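# Lay the towel flat beside the basket

## Task

Get the towel lying flat and single-layered on the table, kept at least one finger-width in from the table edge, two finger-widths away from the basket rim, and more than a hand-width from either arm's column. The basket must end upright with its entire base resting on the table, no more than three finger-widths from its starting spot and turned roughly as before. Finish with both grippers released and moved away; anything held in place only by the robot at the end does not count.

## Robot and tools

Robot: two arms named left_arm and right_arm, each with six joints plus a parallel gripper. Joint order for every arm, in commands and in result lists: waist, shoulder, elbow, wrist pitch, wrist yaw, wrist roll. Stated joint ranges in radians: waist -2.618 to 3.054, shoulder 0.000 to 3.142, elbow 0.000 to 3.142, wrist pitch -1.571 to 1.571, wrist yaw -1.571 to 1.571, wrist roll -2.094 to 2.094. True ends may sit up to 0.036 rad either way; a target more than 0.036 rad beyond a stated end (and further out than the current angle) is rejected, while one beyond the true end gets clipped, sometimes reported as "joint sent to its limit". Friction can leave a joint about 0.031 rad short, and very small changes may not move it at all.

Frame: one shared scene frame. Origin on the tabletop midway between the arms, +x out over the table, +y toward left_arm's side, +z up, metres. The names left and right are labels only and do not match image sides. Printed gripper positions are approximate, worse at long reach. The gripper's fingers point along its own +z and close along its y; the reported point lies between the pads, just behind the tips.

A command row: 14 numbers in one flat list covering both arms: left_arm's 6 joint angles (absolute target angles, rad) then its opening, then right_arm's 6 angles and opening. Opening runs -1 (closed) to +1 (fully open, about 0.087 m pad gap). Optionally append 12 stiffness scales, 0 to 1, left_arm's six joints then right_arm's, which multiply position gain and persist until changed.

Tools:
- execute_actions(actions): a list of actions run in turn. Each action is a table of up to 15 rows, each row one control step of 1/30 s; if fewer rows are given, the last repeats to fill 15 steps. An empty list just returns the current state and images.
- move(target, speed, blocking): target is one row (absolute joint angles plus openings). All joints travel together so they finish at the same fraction, usually giving curved hand paths; duration clamps to 0.5-10 s. speed is rad/s for the joint with the longest way to go, 0.01 to 2, default 0.5. Finger openings are applied at the start. It does not avoid obstacles or the other arm. With blocking=false it returns after 0.5 s while motion continues; until a result shows it ended, further moves and actions are refused, so use wait or stop. The extra "move:" line gives the outcome (done, off_target, moving, held, fault), limits=held or limits=none, and each arm's joint furthest from target. Faster moves and targets set deeper past a contact push harder.
- wait(seconds): 0 to 10; arms hold their last command; returns early if a running move ends.
- stop(): brakes the current move; needs some room, more at speed. Fingers continue.
- zoom_image(camera, region): closer look at the latest full image; region [x0, y0, x1, y1] pixels from top-left, at most 504 by 504.
- finished_scene(scene): ends the current scene by its number; irreversible, reports success.

Cameras (all 504x504): cam_head_left, cam_head_right, cam_high, cam_left_wrist, cam_right_wrist, returned in that order.

Motion limits: per step each joint target is kept within a lead of its measured angle (waist 0.202, shoulder 0.258, elbow 0.238, wrist pitch 0.573, wrist yaw and roll 0.522 rad), and targets that would shift a gripper over 70 mm are scaled back. So big jumps take several actions; if a motion is unfinished, resend the remainder. The "Joint targets" line shows what joints are currently driven toward; resend those values to keep a joint still.

Results: a state line per arm with end_effector_position (m) and end_effector_quat_wxyz; Joint positions and Joint velocities per arm (six joints then pad gap in m); grip_measured on the command scale; joint torques (offset, scaled, noisy); step readings for execute_actions, where HELD marks steps held back for an arm; "joint command not followed" when the clearance check altered targets; FAULT and MOTOR HOT lines.

Gripping: fingers go to the opening where grip_measured equals your number. To hold, command slightly below grip_measured (about 0.02 below is firm). Pads give roughly 20 N each; snapping shut fast can over-squeeze and even spring open. Readings may be off by about 1 mm per gripper. Held items may get brief tugs.

Heat: holding loads warms motors. Warning at 75 °C, a 10 s stop of that arm at 90 °C, and at 100 °C the arm goes limp and drops. The robot keeps holding its last command while you deliberate.

Avoid: knocking anything off the table, dropping or slamming items, pressing hard, and any arm-to-arm contact. At the end open both grippers and pull clear so towel and basket rest on their own.

Each tool is called after "Emit:" by a JSON object that holds its "op" and its "data".

## Session

Emit:
{"op": "execute_actions", "data": {"actions": []}}

Scene clock: 0.00 s.
left_arm: end_effector_position=(+0.3164, +0.3799, +0.3737) grip_measured=+0.990 end_effector_quat_wxyz=(+0.715, -0.464, +0.517, -0.073) | right_arm: end_effector_position=(+0.3799, +0.1637, +0.3458) grip_measured=+1.000 end_effector_quat_wxyz=(+0.693, -0.464, +0.504, -0.223)
Joint names: [waist, shoulder, elbow, wrist pitch, wrist yaw, wrist roll]
Joint positions: left_arm=[-0.189  0.701  0.906 -0.158 -0.757 -0.8    0.087] | right_arm=[ 1.38   2.127  1.933  0.278  0.77  -1.113  0.087]
Joint velocities: left_arm=[ 0.007  0.002 -0.002 -0.066 -0.007 -0.066 -0.   ] | right_arm=[ 0.012 -0.007 -0.017 -0.037  0.022  0.022  0.   ]
Joint torques (N m, as the arm reports them, + toward a larger angle): no reading
Motor temperatures (°C, as the motors report them): left_arm=[28 29 28 30 30 30] | right_arm=[27 30 28 30 27 31]
Joint targets: left_arm=[-0.189 0.701 0.906 -0.158 -0.757 -0.800] | right_arm=[1.380 2.127 1.933 0.278 0.770 -1.113]
Joint stiffness scale: left_arm=[1. 1. 1. 1. 1. 1.] | right_arm=[1. 1. 1. 1. 1. 1.]

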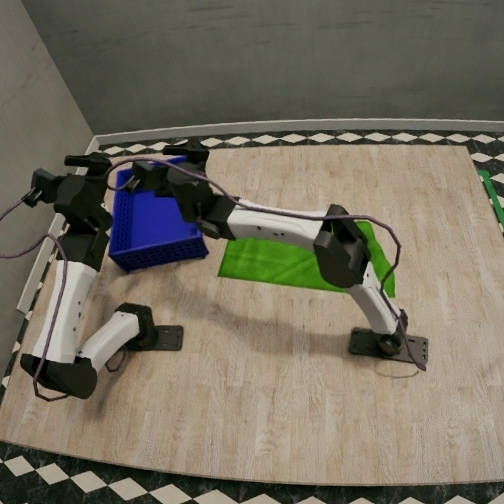

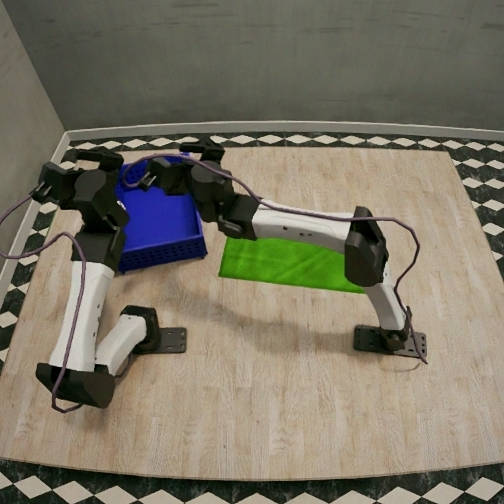

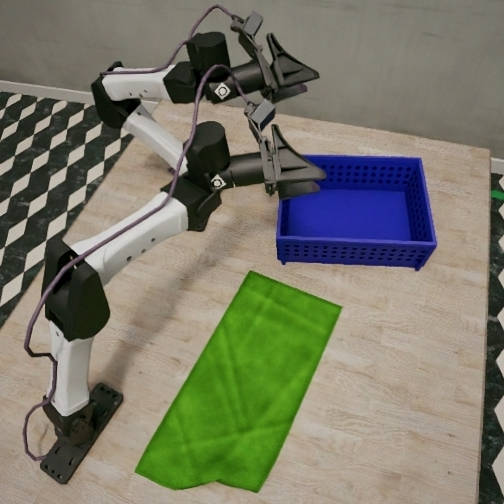

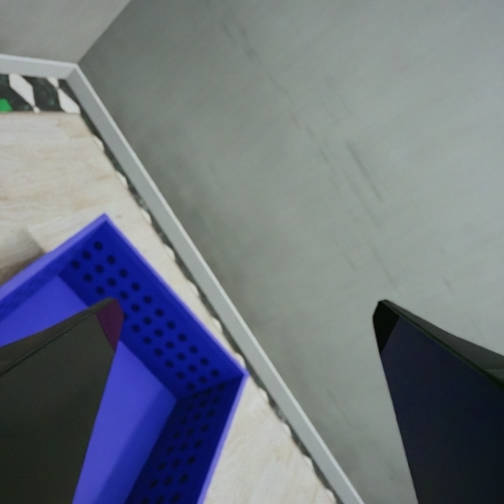

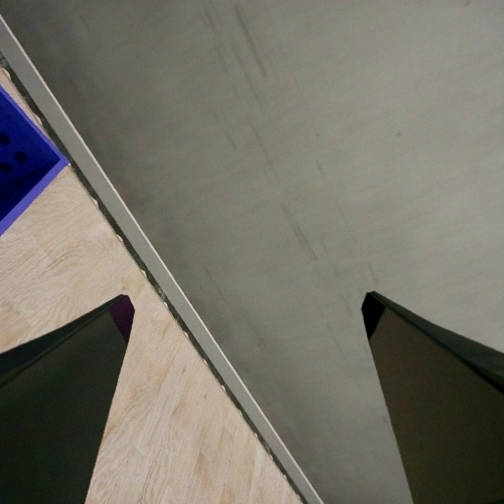

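Emit:
{"op": "move", "data": {"target": [0,0.7,0.9,-0.9,0,0,1,-0.3,1.0,0.9,-1.2,0,0,1], "speed": 0.8}}

Emit:
{"op": "zoom_image", "data": {"camera": "cam_high", "region": [110,250,364,504]}}

Scene clock: 3.67 s.
left_arm: end_effector_position=(+0.2476, +0.3285, +0.2008) grip_measured=+0.990 end_effector_quat_wxyz=(+0.424, -0.029, +0.905, +0.014) | right_arm: end_effector_position=(+0.1752, -0.4047, +0.1236) grip_measured=+1.000 end_effector_quat_wxyz=(+0.140, +0.224, +0.964, -0.039)
Joint names: [waist, shoulder, elbow, wrist pitch, wrist yaw, wrist roll]
Joint positions: left_arm=[-0.011  0.701  0.906 -0.898 -0.01  -0.008  0.087] | right_arm=[-0.287  1.015  0.921 -1.184  0.011 -0.007  0.087]
Joint velocities: left_arm=[-0.007  0.017  0.007  0.066  0.051  0.022  0.001] | right_arm=[ 0.007  0.007  0.012  0.007  0.022 -0.007  0.   ]
Joint torques (N m, as the arm reports them, + toward a larger angle): left_arm=[ 0.53 -0.02  5.75  1.68 -0.02  0.12] | right_arm=[-1.17 -3.29  6.82  1.02 -0.1  -0.05]
Motor temperatures (°C, as the motors report them): left_arm=[28 29 29 31 30 30] | right_arm=[27 31 28 31 27 31]
Joint targets: left_arm=[-0.000 0.700 0.900 -0.900 0.000 0.000] | right_arm=[-0.300 1.000 0.900 -1.200 -0.000 -0.000]
Joint stiffness scale: left_arm=[1. 1. 1. 1. 1. 1.] | right_arm=[1. 1. 1. 1. 1. 1.]
move: off_target (right_arm); limits=none; left_arm: farthest joint: the waist, 0.011 radians from its target (0.189 radians at the start); right_arm: farthest joint: the elbow, 0.021 radians from its target (1.033 radians at the start)

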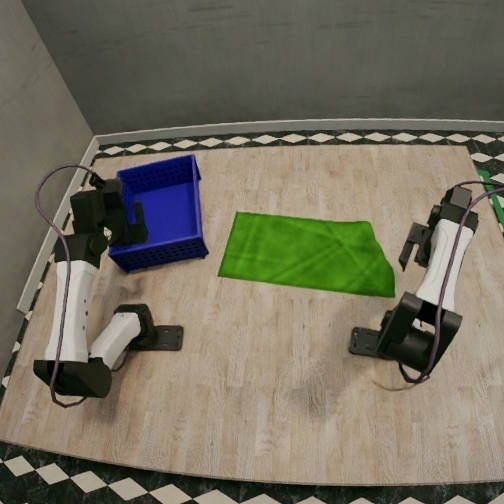

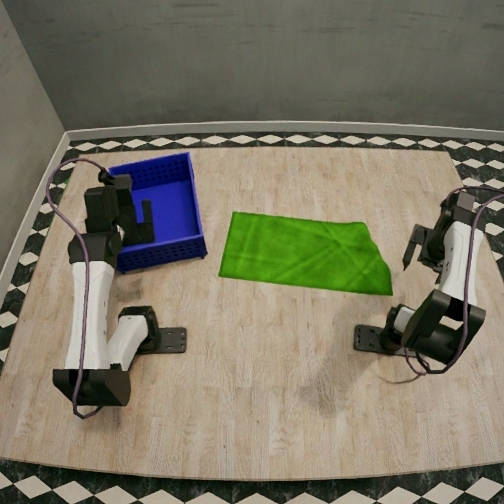

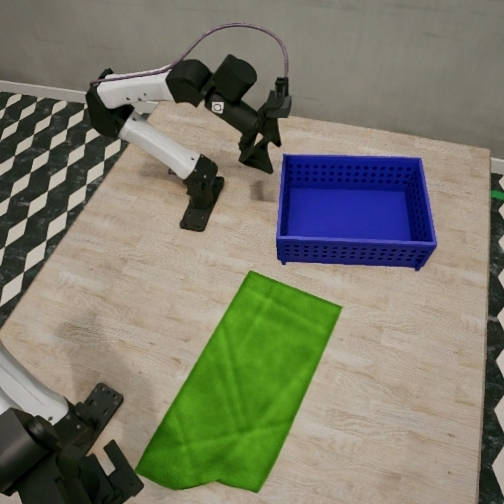

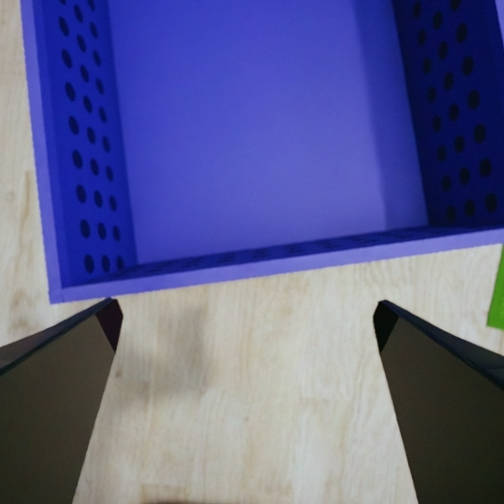

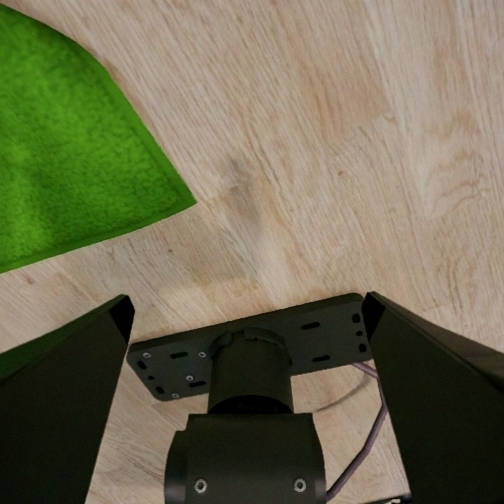

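Region (110, 250, 364, 504) of cam_high's 504x504 image, scaled by 1.984, with more detail than that image has.

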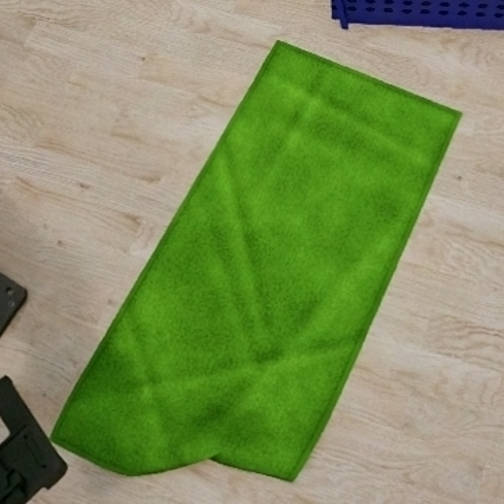

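Emit:
{"op": "move", "data": {"target": [0.3,0.3,0.6,-0.3,0,0,1,0.3,1.5,1.5,-1.4,0,0,1], "speed": 0.8}}

Emit:
{"op": "zoom_image", "data": {"camera": "cam_head_left", "region": [190,170,440,380]}}

Scene clock: 6.13 s.
left_arm: end_effector_position=(+0.2561, +0.3977, +0.2762) grip_measured=+0.990 end_effector_quat_wxyz=(+0.686, -0.131, +0.706, +0.122) | right_arm: end_effector_position=(+0.2771, -0.3031, +0.1850) grip_measured=+1.000 end_effector_quat_wxyz=(+0.095, -0.060, +0.994, +0.002)
Joint names: [waist, shoulder, elbow, wrist pitch, wrist yaw, wrist roll]
Joint positions: left_arm=[ 0.29   0.318  0.616 -0.328 -0.008 -0.007  0.087] | right_arm=[ 0.291  1.482  1.488 -1.386  0.006 -0.007  0.087]
Joint velocities: left_arm=[-0.012  0.017 -0.007 -0.066 -0.007  0.007 -0.001] | right_arm=[-0.027 -0.002  0.002  0.051 -0.022 -0.022  0.   ]
Joint torques (N m, as the arm reports them, + toward a larger angle): left_arm=[ 0.55  0.42  4.81  2.07 -0.03  0.1 ] | right_arm=[ 0.62 -4.94  9.39  0.79 -0.03 -0.04]
Motor temperatures (°C, as the motors report them): left_arm=[28 29 29 32 30 30] | right_arm=[27 31 29 31 27 31]
Joint targets: left_arm=[0.300 0.300 0.600 -0.300 0.000 -0.000] | right_arm=[0.300 1.500 1.500 -1.400 0.000 0.000]
Joint stiffness scale: left_arm=[1. 1. 1. 1. 1. 1.] | right_arm=[1. 1. 1. 1. 1. 1.]
move: off_target (left_arm); limits=none; left_arm: farthest joint: the wrist pitch, 0.028 radians from its target (0.598 radians at the start); right_arm: farthest joint: the shoulder, 0.018 radians from its target (0.485 radians at the start)

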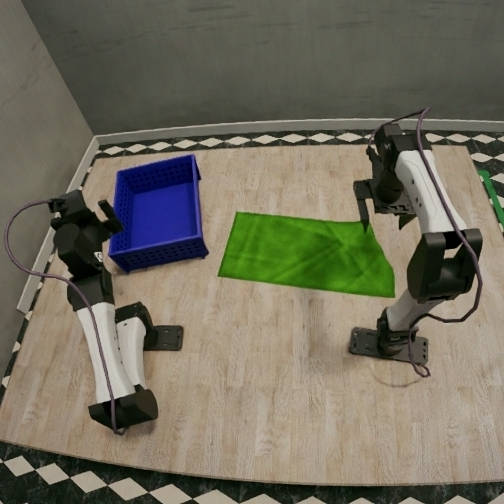

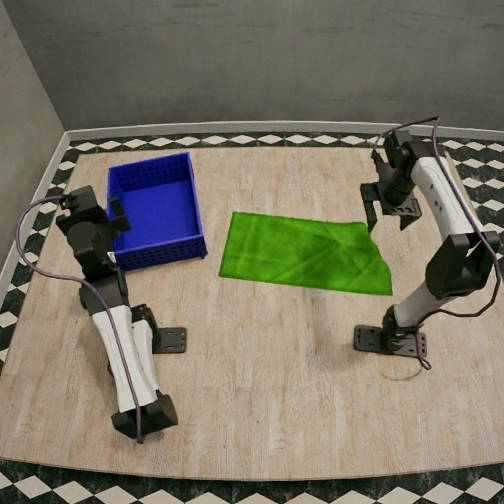

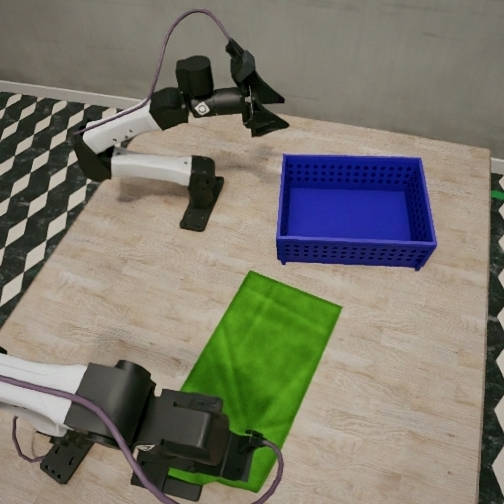

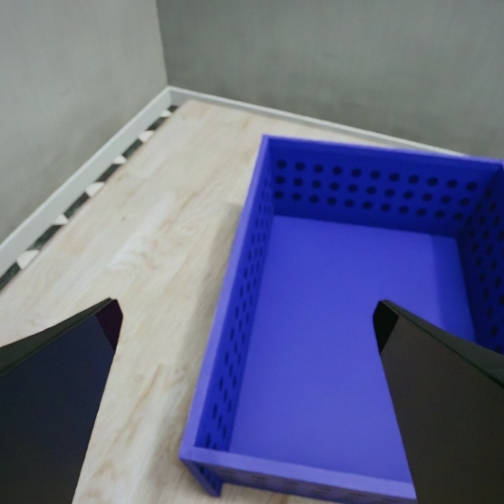

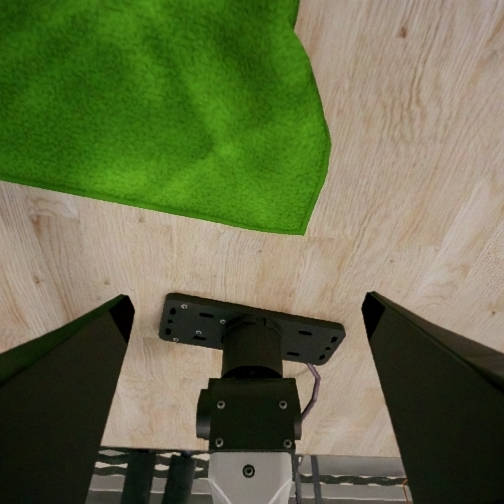

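Region (190, 170, 440, 380) of cam_head_left's 504x504 image, scaled by 2.016, with more detail than that image has; it fills the top 423 rows of this view, and the rest is white.

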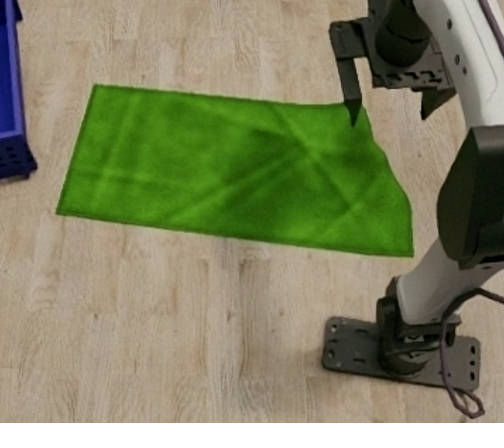

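Emit:
{"op": "move", "data": {"target": [0.3,0.3,0.6,-0.3,0,0,1,0.3,1.8,1.7,-1.2,0,0,1], "speed": 0.8}}

Scene clock: 8.40 s.
left_arm: end_effector_position=(+0.2562, +0.3977, +0.2763) grip_measured=+0.990 end_effector_quat_wxyz=(+0.686, -0.131, +0.705, +0.122) | right_arm: end_effector_position=(+0.3819, -0.2910, +0.1546) grip_measured=+1.000 end_effector_quat_wxyz=(+0.134, -0.060, +0.989, +0.004)
Joint names: [waist, shoulder, elbow, wrist pitch, wrist yaw, wrist roll]
Joint positions: left_arm=[ 0.29   0.318  0.616 -0.327 -0.008 -0.007  0.087] | right_arm=[ 0.291  1.79   1.689 -1.202  0.006 -0.007  0.087]
Joint velocities: left_arm=[-0.017  0.007 -0.017  0.007  0.007 -0.051 -0.001] | right_arm=[ 0.007 -0.007 -0.027 -0.066  0.051  0.007  0.   ]
Joint torques (N m, as the arm reports them, + toward a larger angle): left_arm=[ 0.58  0.47  4.81  2.08 -0.03  0.09] | right_arm=[ 0.6  -9.29  9.62  1.15 -0.03 -0.03]
Motor temperatures (°C, as the motors report them): left_arm=[28 29 29 33 30 30] | right_arm=[27 31 29 31 27 31]
Joint targets: left_arm=[0.300 0.300 0.600 -0.300 -0.000 -0.000] | right_arm=[0.300 1.800 1.700 -1.200 0.000 -0.000]
Joint stiffness scale: left_arm=[1. 1. 1. 1. 1. 1.] | right_arm=[1. 1. 1. 1. 1. 1.]
move: off_target (left_arm); limits=none; left_arm: farthest joint: the wrist pitch, 0.027 radians from its target (0.027 radians at the start); right_arm: farthest joint: the elbow, 0.011 radians from its target (0.212 radians at the start)

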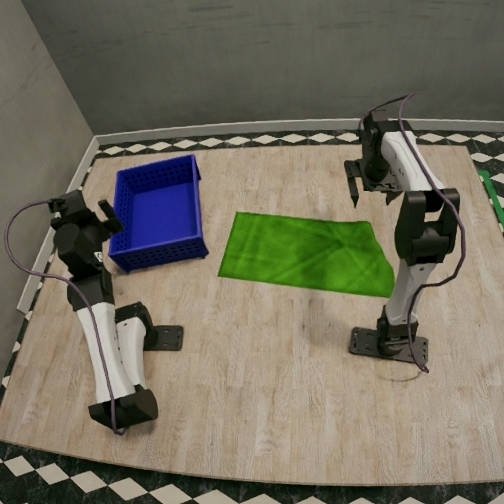

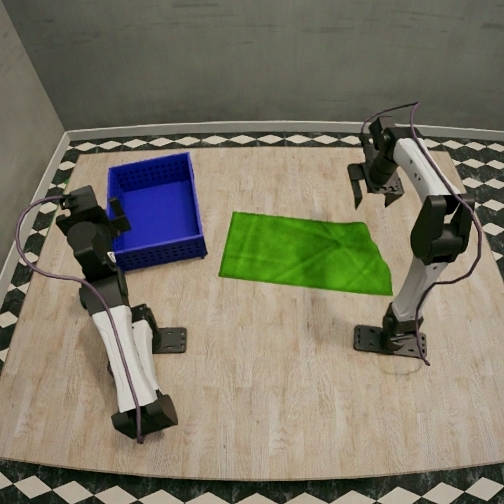

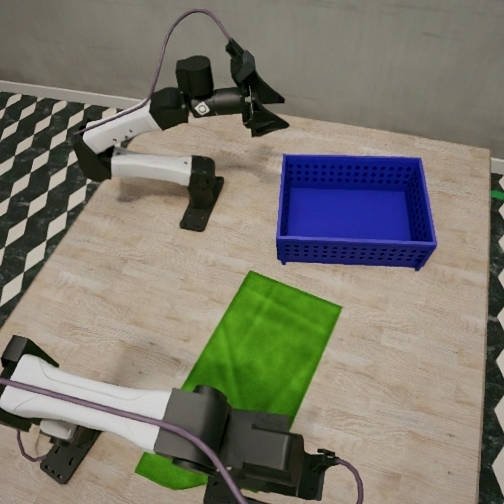

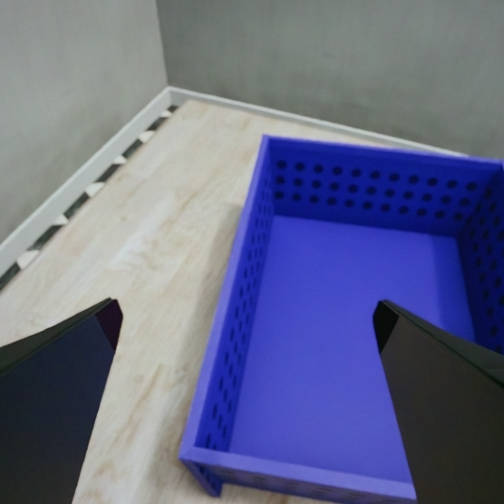

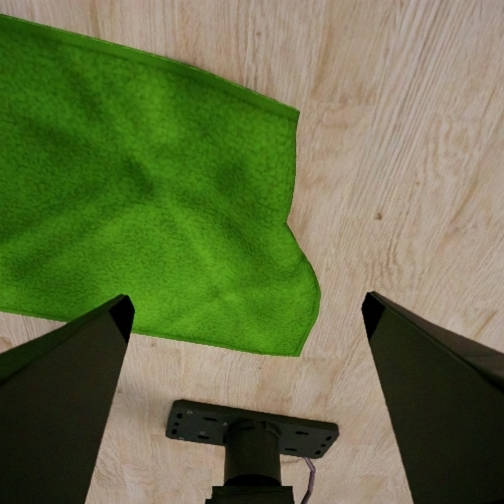

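Emit:
{"op": "move", "data": {"target": [0.3,0.3,0.6,-0.3,0,0,1,0.41,2.104,1.658,-1.125,0,-1.2,0.2], "speed": 0.8}}

Scene clock: 12.10 s.
left_arm: end_effector_position=(+0.2562, +0.3977, +0.2763) grip_measured=+0.990 end_effector_quat_wxyz=(+0.686, -0.131, +0.705, +0.122) | right_arm: end_effector_position=(+0.4213, -0.2826, +0.0520) grip_measured=+0.200 end_effector_quat_wxyz=(-0.013, +0.650, -0.760, +0.011)
Joint names: [waist, shoulder, elbow, wrist pitch, wrist yaw, wrist roll]
Joint positions: left_arm=[ 0.29   0.318  0.616 -0.327 -0.008 -0.007  0.087] | right_arm=[ 0.398  2.084  1.676 -1.131  0.006 -1.193  0.052]
Joint velocities: left_arm=[ 0.022 -0.007  0.007 -0.037  0.007 -0.022  0.   ] | right_arm=[ 0.002 -0.002 -0.002  0.022 -0.022 -0.066 -0.   ]
Joint torques (N m, as the arm reports them, + toward a larger angle): left_arm=[ 0.57  0.42  4.89  2.08 -0.02  0.09] | right_arm=[  0.78 -10.97   6.41   0.6   -0.1   -0.16]
Motor temperatures (°C, as the motors report them): left_arm=[28 29 29 33 30 30] | right_arm=[27 32 30 31 27 31]
Joint targets: left_arm=[0.300 0.300 0.600 -0.300 0.000 0.000] | right_arm=[0.410 2.104 1.658 -1.125 -0.000 -1.200]
Joint stiffness scale: left_arm=[1. 1. 1. 1. 1. 1.] | right_arm=[1. 1. 1. 1. 1. 1.]
move: off_target (left_arm); limits=none; left_arm: farthest joint: the wrist pitch, 0.027 radians from its target (0.027 radians at the start); right_arm: farthest joint: the shoulder, 0.020 radians from its target (0.314 radians at the start)

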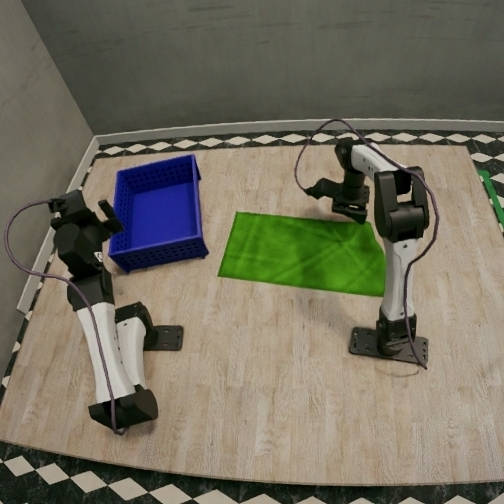

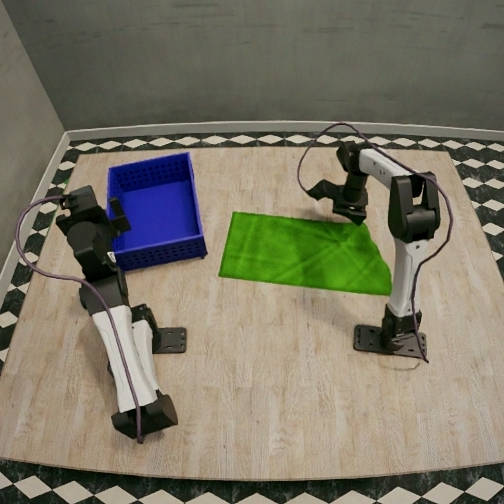

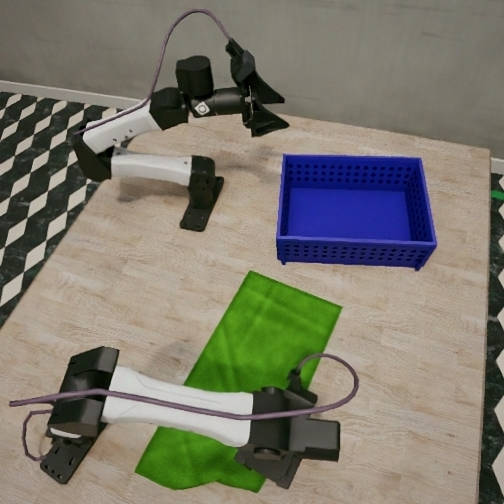

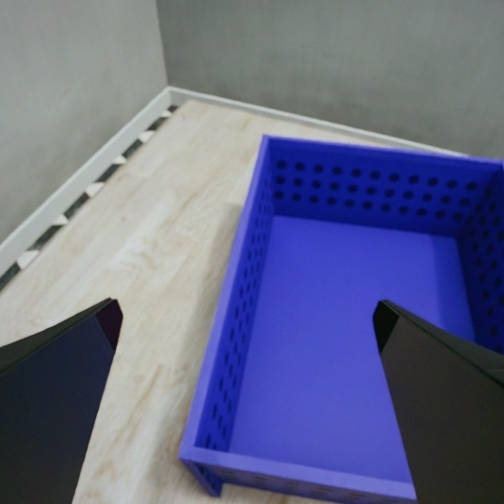

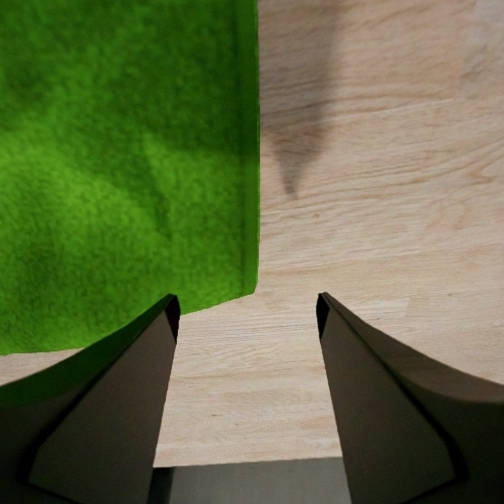

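Emit:
{"op": "move", "data": {"target": [0.3,0.3,0.6,-0.327,0,0,1,0.545,2.242,1.881,-1.21,0,-1.055,0.0]}}

Emit:
{"op": "move", "data": {"target": [0.3,0.3,0.6,-0.327,0,0,1,0.545,2.28,1.775,-1.087,0,-1.055,0.0], "speed": 0.2}}

Scene clock: 14.43 s.
left_arm: end_effector_position=(+0.2562, +0.3977, +0.2763) grip_measured=+0.990 end_effector_quat_wxyz=(+0.686, -0.131, +0.705, +0.122) | right_arm: end_effector_position=(+0.4317, -0.2155, +0.0459) grip_measured=+0.000 end_effector_quat_wxyz=(-0.009, +0.656, -0.755, +0.006)
Joint names: [waist, shoulder, elbow, wrist pitch, wrist yaw, wrist roll]
Joint positions: left_arm=[ 0.29   0.318  0.616 -0.327 -0.008 -0.007  0.087] | right_arm=[ 0.544  2.22   1.869 -1.199  0.004 -1.062  0.044]
Joint velocities: left_arm=[-0.002 -0.012 -0.002 -0.051 -0.066 -0.037 -0.   ] | right_arm=[-0.022  0.007 -0.002 -0.081 -0.022  0.007  0.001]
Joint torques (N m, as the arm reports them, + toward a larger angle): left_arm=[ 0.46  0.43  4.85  1.83 -0.05  0.1 ] | right_arm=[  0.05 -12.09   9.24   0.37  -0.09  -0.04]
Motor temperatures (°C, as the motors report them): left_arm=[28 29 30 34 30 30] | right_arm=[28 32 30 31 27 31]
Joint targets: left_arm=[0.300 0.300 0.600 -0.327 -0.000 -0.000] | right_arm=[0.545 2.242 1.881 -1.210 -0.000 -1.055]
Joint stiffness scale: left_arm=[1. 1. 1. 1. 1. 1.] | right_arm=[1. 1. 1. 1. 1. 1.]
move: off_target (right_arm); limits=none; left_arm: farthest joint: the shoulder, 0.018 radians from its target (0.018 radians at the start); right_arm: farthest joint: the shoulder, 0.022 radians from its target (0.158 radians at the start)

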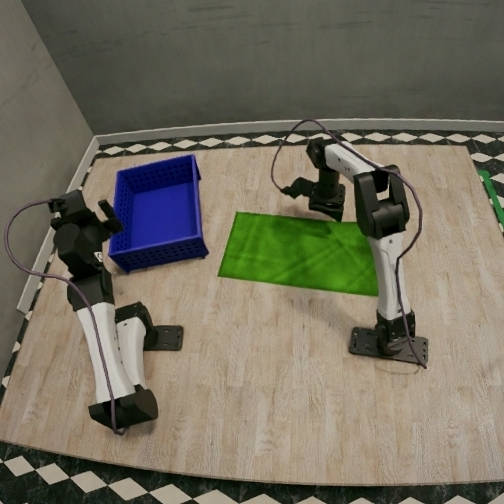

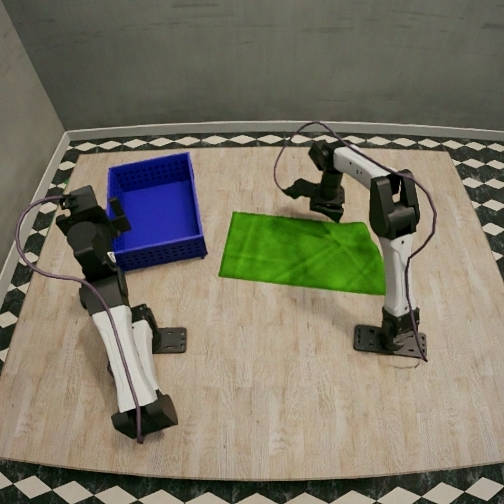

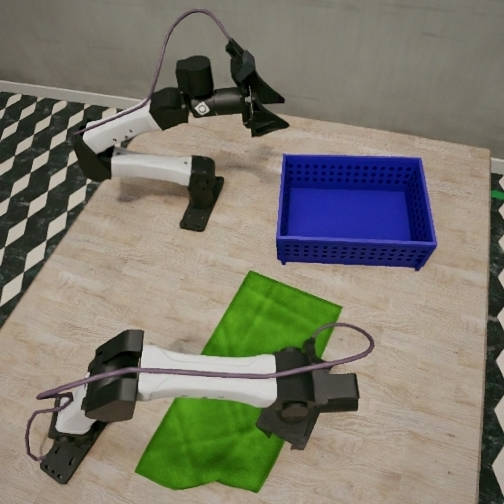

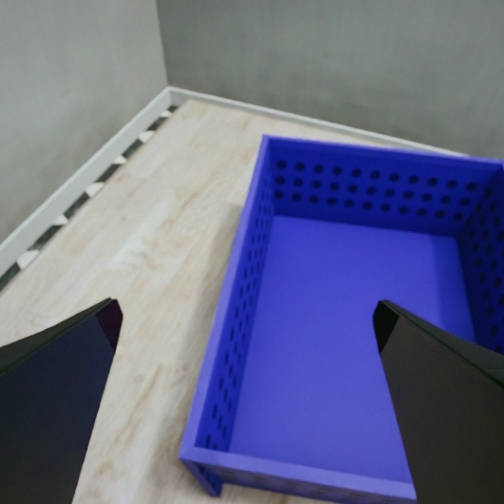

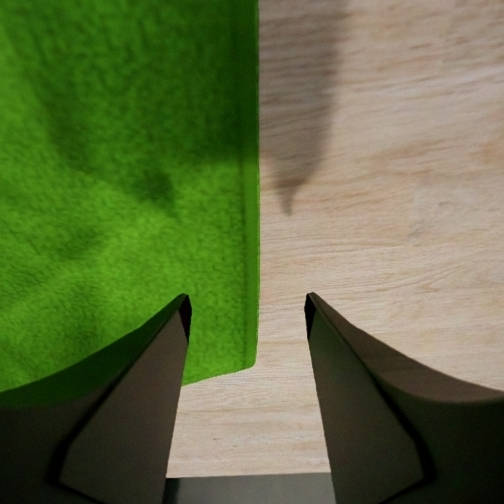

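Scene clock: 15.50 s.
left_arm: end_effector_position=(+0.2562, +0.3977, +0.2763) grip_measured=+0.990 end_effector_quat_wxyz=(+0.686, -0.131, +0.705, +0.122) | right_arm: end_effector_position=(+0.4314, -0.2155, +0.0109) grip_measured=+0.000 end_effector_quat_wxyz=(-0.002, +0.656, -0.755, +0.003)
Joint names: [waist, shoulder, elbow, wrist pitch, wrist yaw, wrist roll]
Joint positions: left_arm=[ 0.29   0.318  0.616 -0.327 -0.008 -0.007  0.087] | right_arm=[ 0.544  2.26   1.793 -1.097  0.004 -1.061  0.044]
Joint velocities: left_arm=[-0.002 -0.002 -0.002 -0.037  0.007 -0.022 -0.   ] | right_arm=[-0.002  0.002  0.002 -0.007 -0.051 -0.022  0.   ]
Joint torques (N m, as the arm reports them, + toward a larger angle): left_arm=[ 0.64  0.34  4.73  1.83 -0.02  0.08] | right_arm=[ -0.03 -12.54   6.32   0.59  -0.07  -0.04]
Motor temperatures (°C, as the motors report them): left_arm=[28 29 30 34 30 30] | right_arm=[28 33 30 31 27 31]
Joint targets: left_arm=[0.300 0.300 0.600 -0.327 0.000 -0.000] | right_arm=[0.545 2.280 1.775 -1.087 0.000 -1.055]
Joint stiffness scale: left_arm=[1. 1. 1. 1. 1. 1.] | right_arm=[1. 1. 1. 1. 1. 1.]
move: done; limits=none; left_arm: farthest joint: the shoulder, 0.018 radians from its target (0.018 radians at the start); right_arm: farthest joint: the shoulder, 0.020 radians from its target (0.060 radians at the start)

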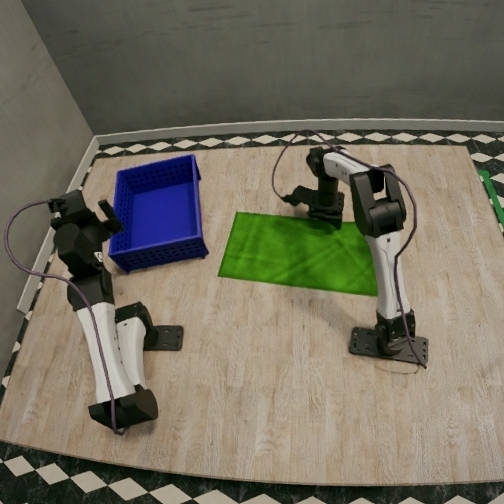

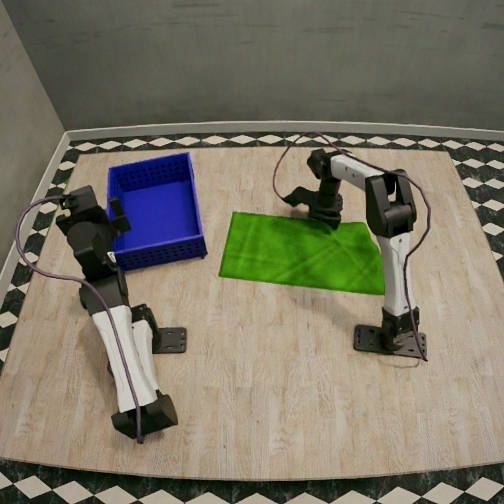

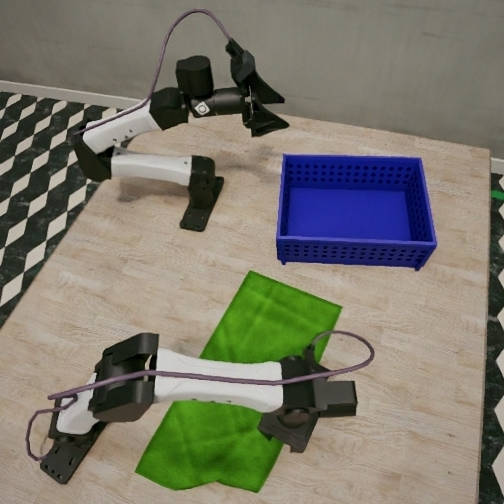

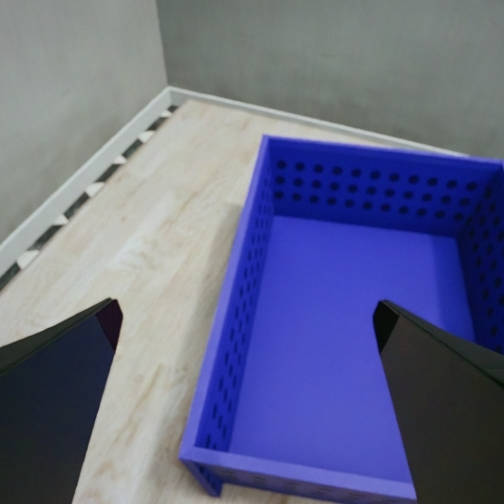

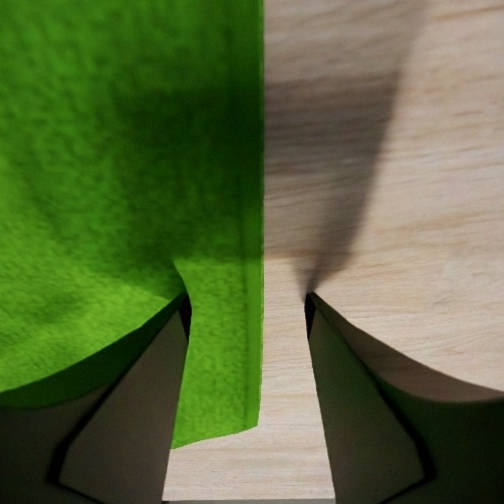

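Emit:
{"op": "execute_actions", "data": {"actions": [[[0.3,0.3,0.6,-0.327,0,0,1,0.545,2.305,1.775,-1.07,0,-1.055,0.0]],[[0.3,0.3,0.6,-0.327,0,0,1,0.545,2.305,1.775,-1.07,0,-1.055,-0.5]],[[0.3,0.3,0.6,-0.327,0,0,1,0.545,2.305,1.775,-1.07,0,-1.055,-1]],[[0.3,0.3,0.6,-0.327,0,0,1,0.545,2.305,1.775,-1.07,0,-1.055,-1]]]}}

Emit:
{"op": "move", "data": {"target": [0.3,0.3,0.6,-0.327,0,0,1,0.6,2.05,2.03,-1.5,0,-1.055,-1], "speed": 0.3}}

Scene clock: 18.17 s.
left_arm: end_effector_position=(+0.2562, +0.3977, +0.2763) grip_measured=+0.990 end_effector_quat_wxyz=(+0.686, -0.131, +0.705, +0.122) | right_arm: end_effector_position=(+0.4307, -0.2159, +0.0099) grip_measured=-0.969 end_effector_quat_wxyz=(+0.000, +0.654, -0.757, +0.003)
Joint names: [waist, shoulder, elbow, wrist pitch, wrist yaw, wrist roll]
Joint positions: left_arm=[ 0.29   0.318  0.616 -0.327 -0.008 -0.007  0.087] | right_arm=[ 0.544  2.263  1.793 -1.099  0.006 -1.057  0.001]
Joint velocities: left_arm=[ 0.002  0.012 -0.002  0.022 -0.051  0.007 -0.001] | right_arm=[ 0.012 -0.002  0.022  0.037 -0.037 -0.022 -0.001]
Joint torques (N m, as the arm reports them, + toward a larger angle): left_arm=[ 0.56  0.43  4.86  1.84 -0.03  0.1 ] | right_arm=[ -0.02 -10.6    6.35   0.83  -0.08  -0.08]
Motor temperatures (°C, as the motors report them): left_arm=[28 29 30 34 30 30] | right_arm=[27 33 30 31 27 31]
Joint targets: left_arm=[0.300 0.300 0.600 -0.327 -0.000 -0.000] | right_arm=[0.545 2.305 1.775 -1.070 -0.000 -1.055]
Joint stiffness scale: left_arm=[1. 1. 1. 1. 1. 1.] | right_arm=[1. 1. 1. 1. 1. 1.]
Step readings (joint positions; steps 1 to 15: 1st action; 16 to 30: 2nd action; 31 to 45: 3rd action; 46 to 60: 4th action):
0: left_arm=[0.290 0.318 0.616 -0.327 -0.008 -0.007] | right_arm=[0.544 2.260 1.793 -1.097 0.004 -1.061]
1: left_arm=[0.290 0.318 0.616 -0.327 -0.008 -0.007] | right_arm=[0.544 2.261 1.793 -1.096 0.004 -1.061]
2: left_arm=[0.290 0.318 0.616 -0.327 -0.008 -0.007] | right_arm=[0.544 2.263 1.793 -1.095 0.004 -1.061]
4: left_arm=[0.290 0.318 0.616 -0.327 -0.008 -0.007] | right_arm=[0.544 2.263 1.793 -1.095 0.004 -1.060]
8: left_arm=[0.290 0.318 0.616 -0.327 -0.008 -0.007] | right_arm=[0.544 2.263 1.793 -1.095 0.004 -1.060]
15: left_arm=[0.290 0.318 0.616 -0.327 -0.008 -0.007] | right_arm=[0.544 2.263 1.793 -1.095 0.004 -1.060]
16: left_arm=[0.290 0.318 0.616 -0.327 -0.008 -0.007] | right_arm=[0.544 2.263 1.793 -1.097 0.004 -1.059]
17: left_arm=[0.290 0.318 0.616 -0.327 -0.008 -0.007] | right_arm=[0.544 2.263 1.793 -1.099 0.004 -1.058]
19: left_arm=[0.290 0.318 0.616 -0.327 -0.008 -0.007] | right_arm=[0.544 2.263 1.793 -1.099 0.004 -1.058]
23: left_arm=[0.290 0.318 0.616 -0.327 -0.008 -0.007] | right_arm=[0.544 2.263 1.793 -1.099 0.004 -1.058]
30: left_arm=[0.290 0.318 0.616 -0.327 -0.008 -0.007] | right_arm=[0.544 2.263 1.793 -1.099 0.004 -1.058]
31: left_arm=[0.290 0.318 0.616 -0.327 -0.008 -0.007] | right_arm=[0.544 2.263 1.793 -1.098 0.005 -1.058]
32: left_arm=[0.290 0.318 0.616 -0.327 -0.008 -0.007] | right_arm=[0.544 2.263 1.793 -1.099 0.005 -1.057]
34: left_arm=[0.290 0.318 0.616 -0.327 -0.008 -0.007] | right_arm=[0.544 2.263 1.793 -1.099 0.006 -1.057]
38: left_arm=[0.290 0.318 0.616 -0.327 -0.008 -0.007] | right_arm=[0.544 2.263 1.793 -1.099 0.006 -1.057]
45: left_arm=[0.290 0.318 0.616 -0.327 -0.008 -0.007] | right_arm=[0.544 2.263 1.793 -1.099 0.006 -1.057]
46: left_arm=[0.290 0.318 0.616 -0.327 -0.008 -0.007] | right_arm=[0.544 2.263 1.793 -1.099 0.006 -1.057]
47: left_arm=[0.290 0.318 0.616 -0.327 -0.008 -0.007] | right_arm=[0.544 2.263 1.793 -1.099 0.006 -1.057]
49: left_arm=[0.290 0.318 0.616 -0.327 -0.008 -0.007] | right_arm=[0.544 2.263 1.793 -1.099 0.006 -1.057]
53: left_arm=[0.290 0.318 0.616 -0.327 -0.008 -0.007] | right_arm=[0.544 2.263 1.793 -1.099 0.006 -1.057]
60: Joint positions above

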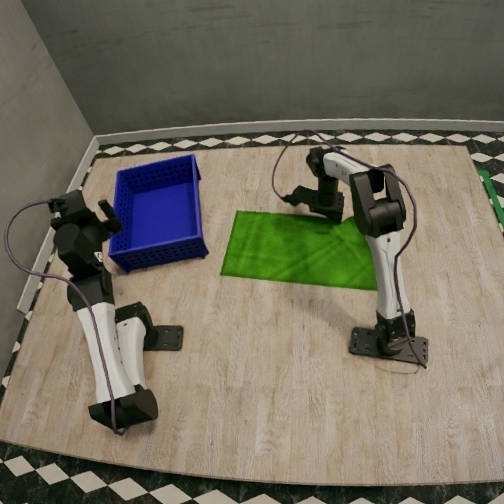

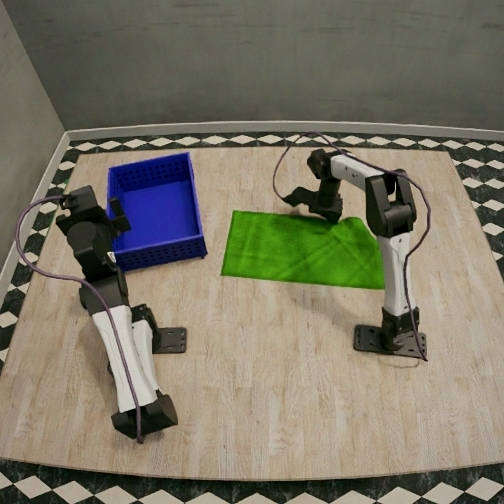

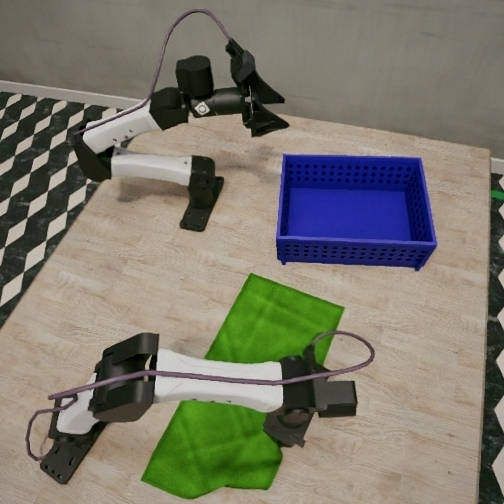

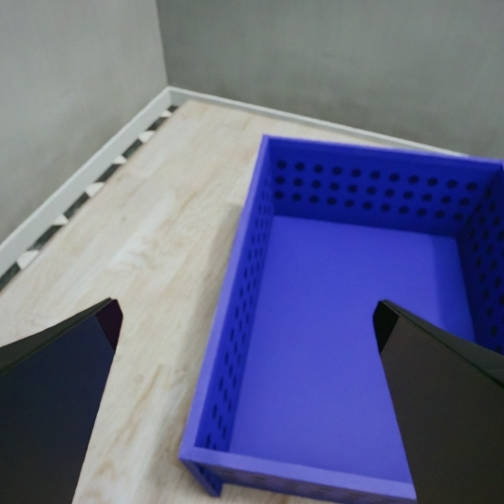

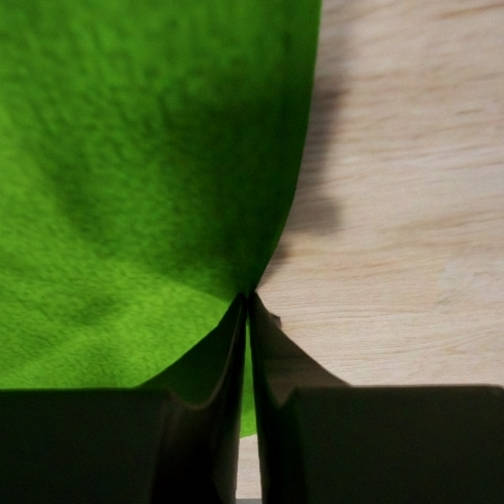

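Scene clock: 20.17 s.
left_arm: end_effector_position=(+0.2562, +0.3977, +0.2763) grip_measured=+0.990 end_effector_quat_wxyz=(+0.686, -0.131, +0.705, +0.122) | right_arm: end_effector_position=(+0.3953, -0.2115, +0.1486) grip_measured=-0.969 end_effector_quat_wxyz=(-0.022, +0.670, -0.742, +0.010)
Joint names: [waist, shoulder, elbow, wrist pitch, wrist yaw, wrist roll]
Joint positions: left_arm=[ 0.29   0.318  0.616 -0.327 -0.008 -0.007  0.087] | right_arm=[ 0.588  2.055  2.02  -1.488  0.006 -1.057  0.001]
Joint velocities: left_arm=[-0.012  0.007 -0.017  0.007 -0.022 -0.007 -0.002] | right_arm=[-0.012 -0.007  0.017 -0.051  0.037  0.007 -0.001]
Joint torques (N m, as the arm reports them, + toward a larger angle): left_arm=[ 0.47  0.37  4.78  1.83 -0.01  0.09] | right_arm=[  0.83 -12.63   8.9    0.44  -0.09  -0.07]
Motor temperatures (°C, as the motors report them): left_arm=[28 29 30 34 30 30] | right_arm=[28 34 31 31 27 31]
Joint targets: left_arm=[0.300 0.300 0.600 -0.327 0.000 0.000] | right_arm=[0.600 2.050 2.030 -1.500 -0.000 -1.055]
Joint stiffness scale: left_arm=[1. 1. 1. 1. 1. 1.] | right_arm=[1. 1. 1. 1. 1. 1.]
move: done; limits=none; left_arm: farthest joint: the shoulder, 0.018 radians from its target (0.018 radians at the start); right_arm: farthest joint: the waist, 0.012 radians from its target (0.056 radians at the start)

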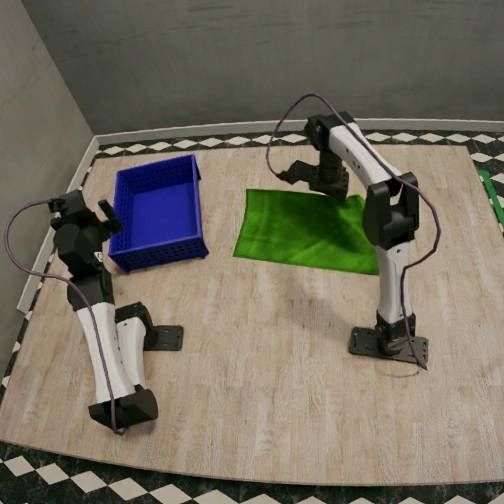

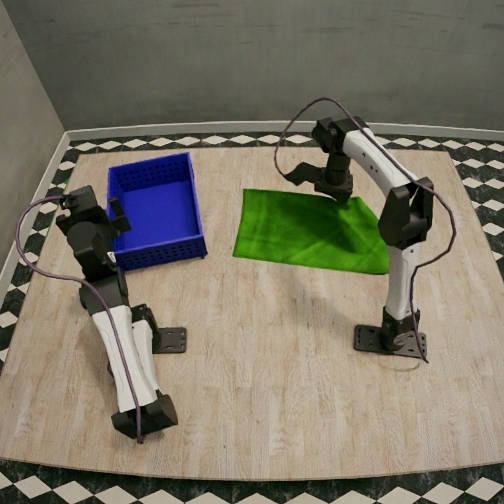

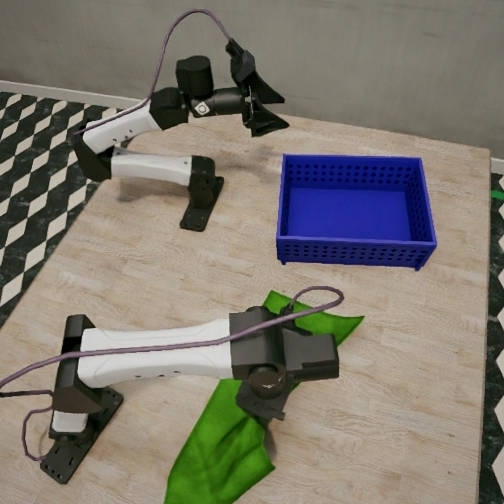

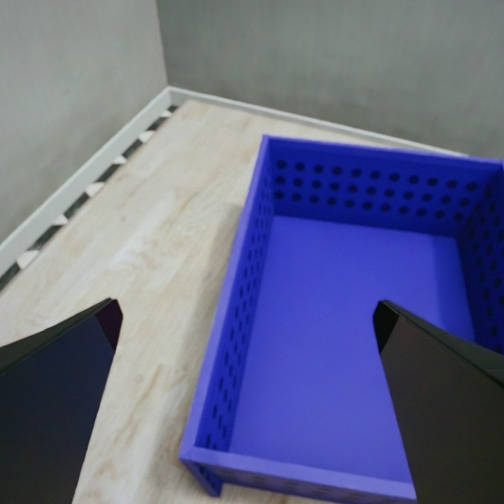

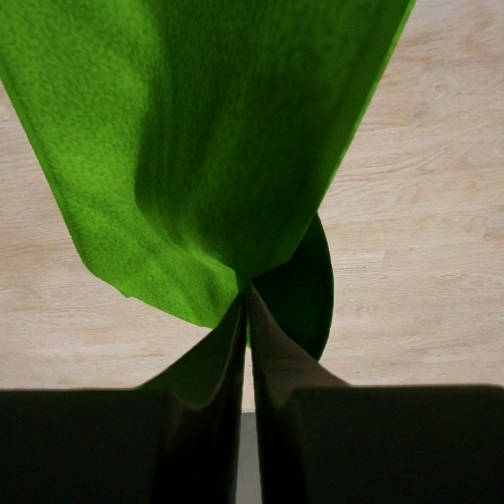

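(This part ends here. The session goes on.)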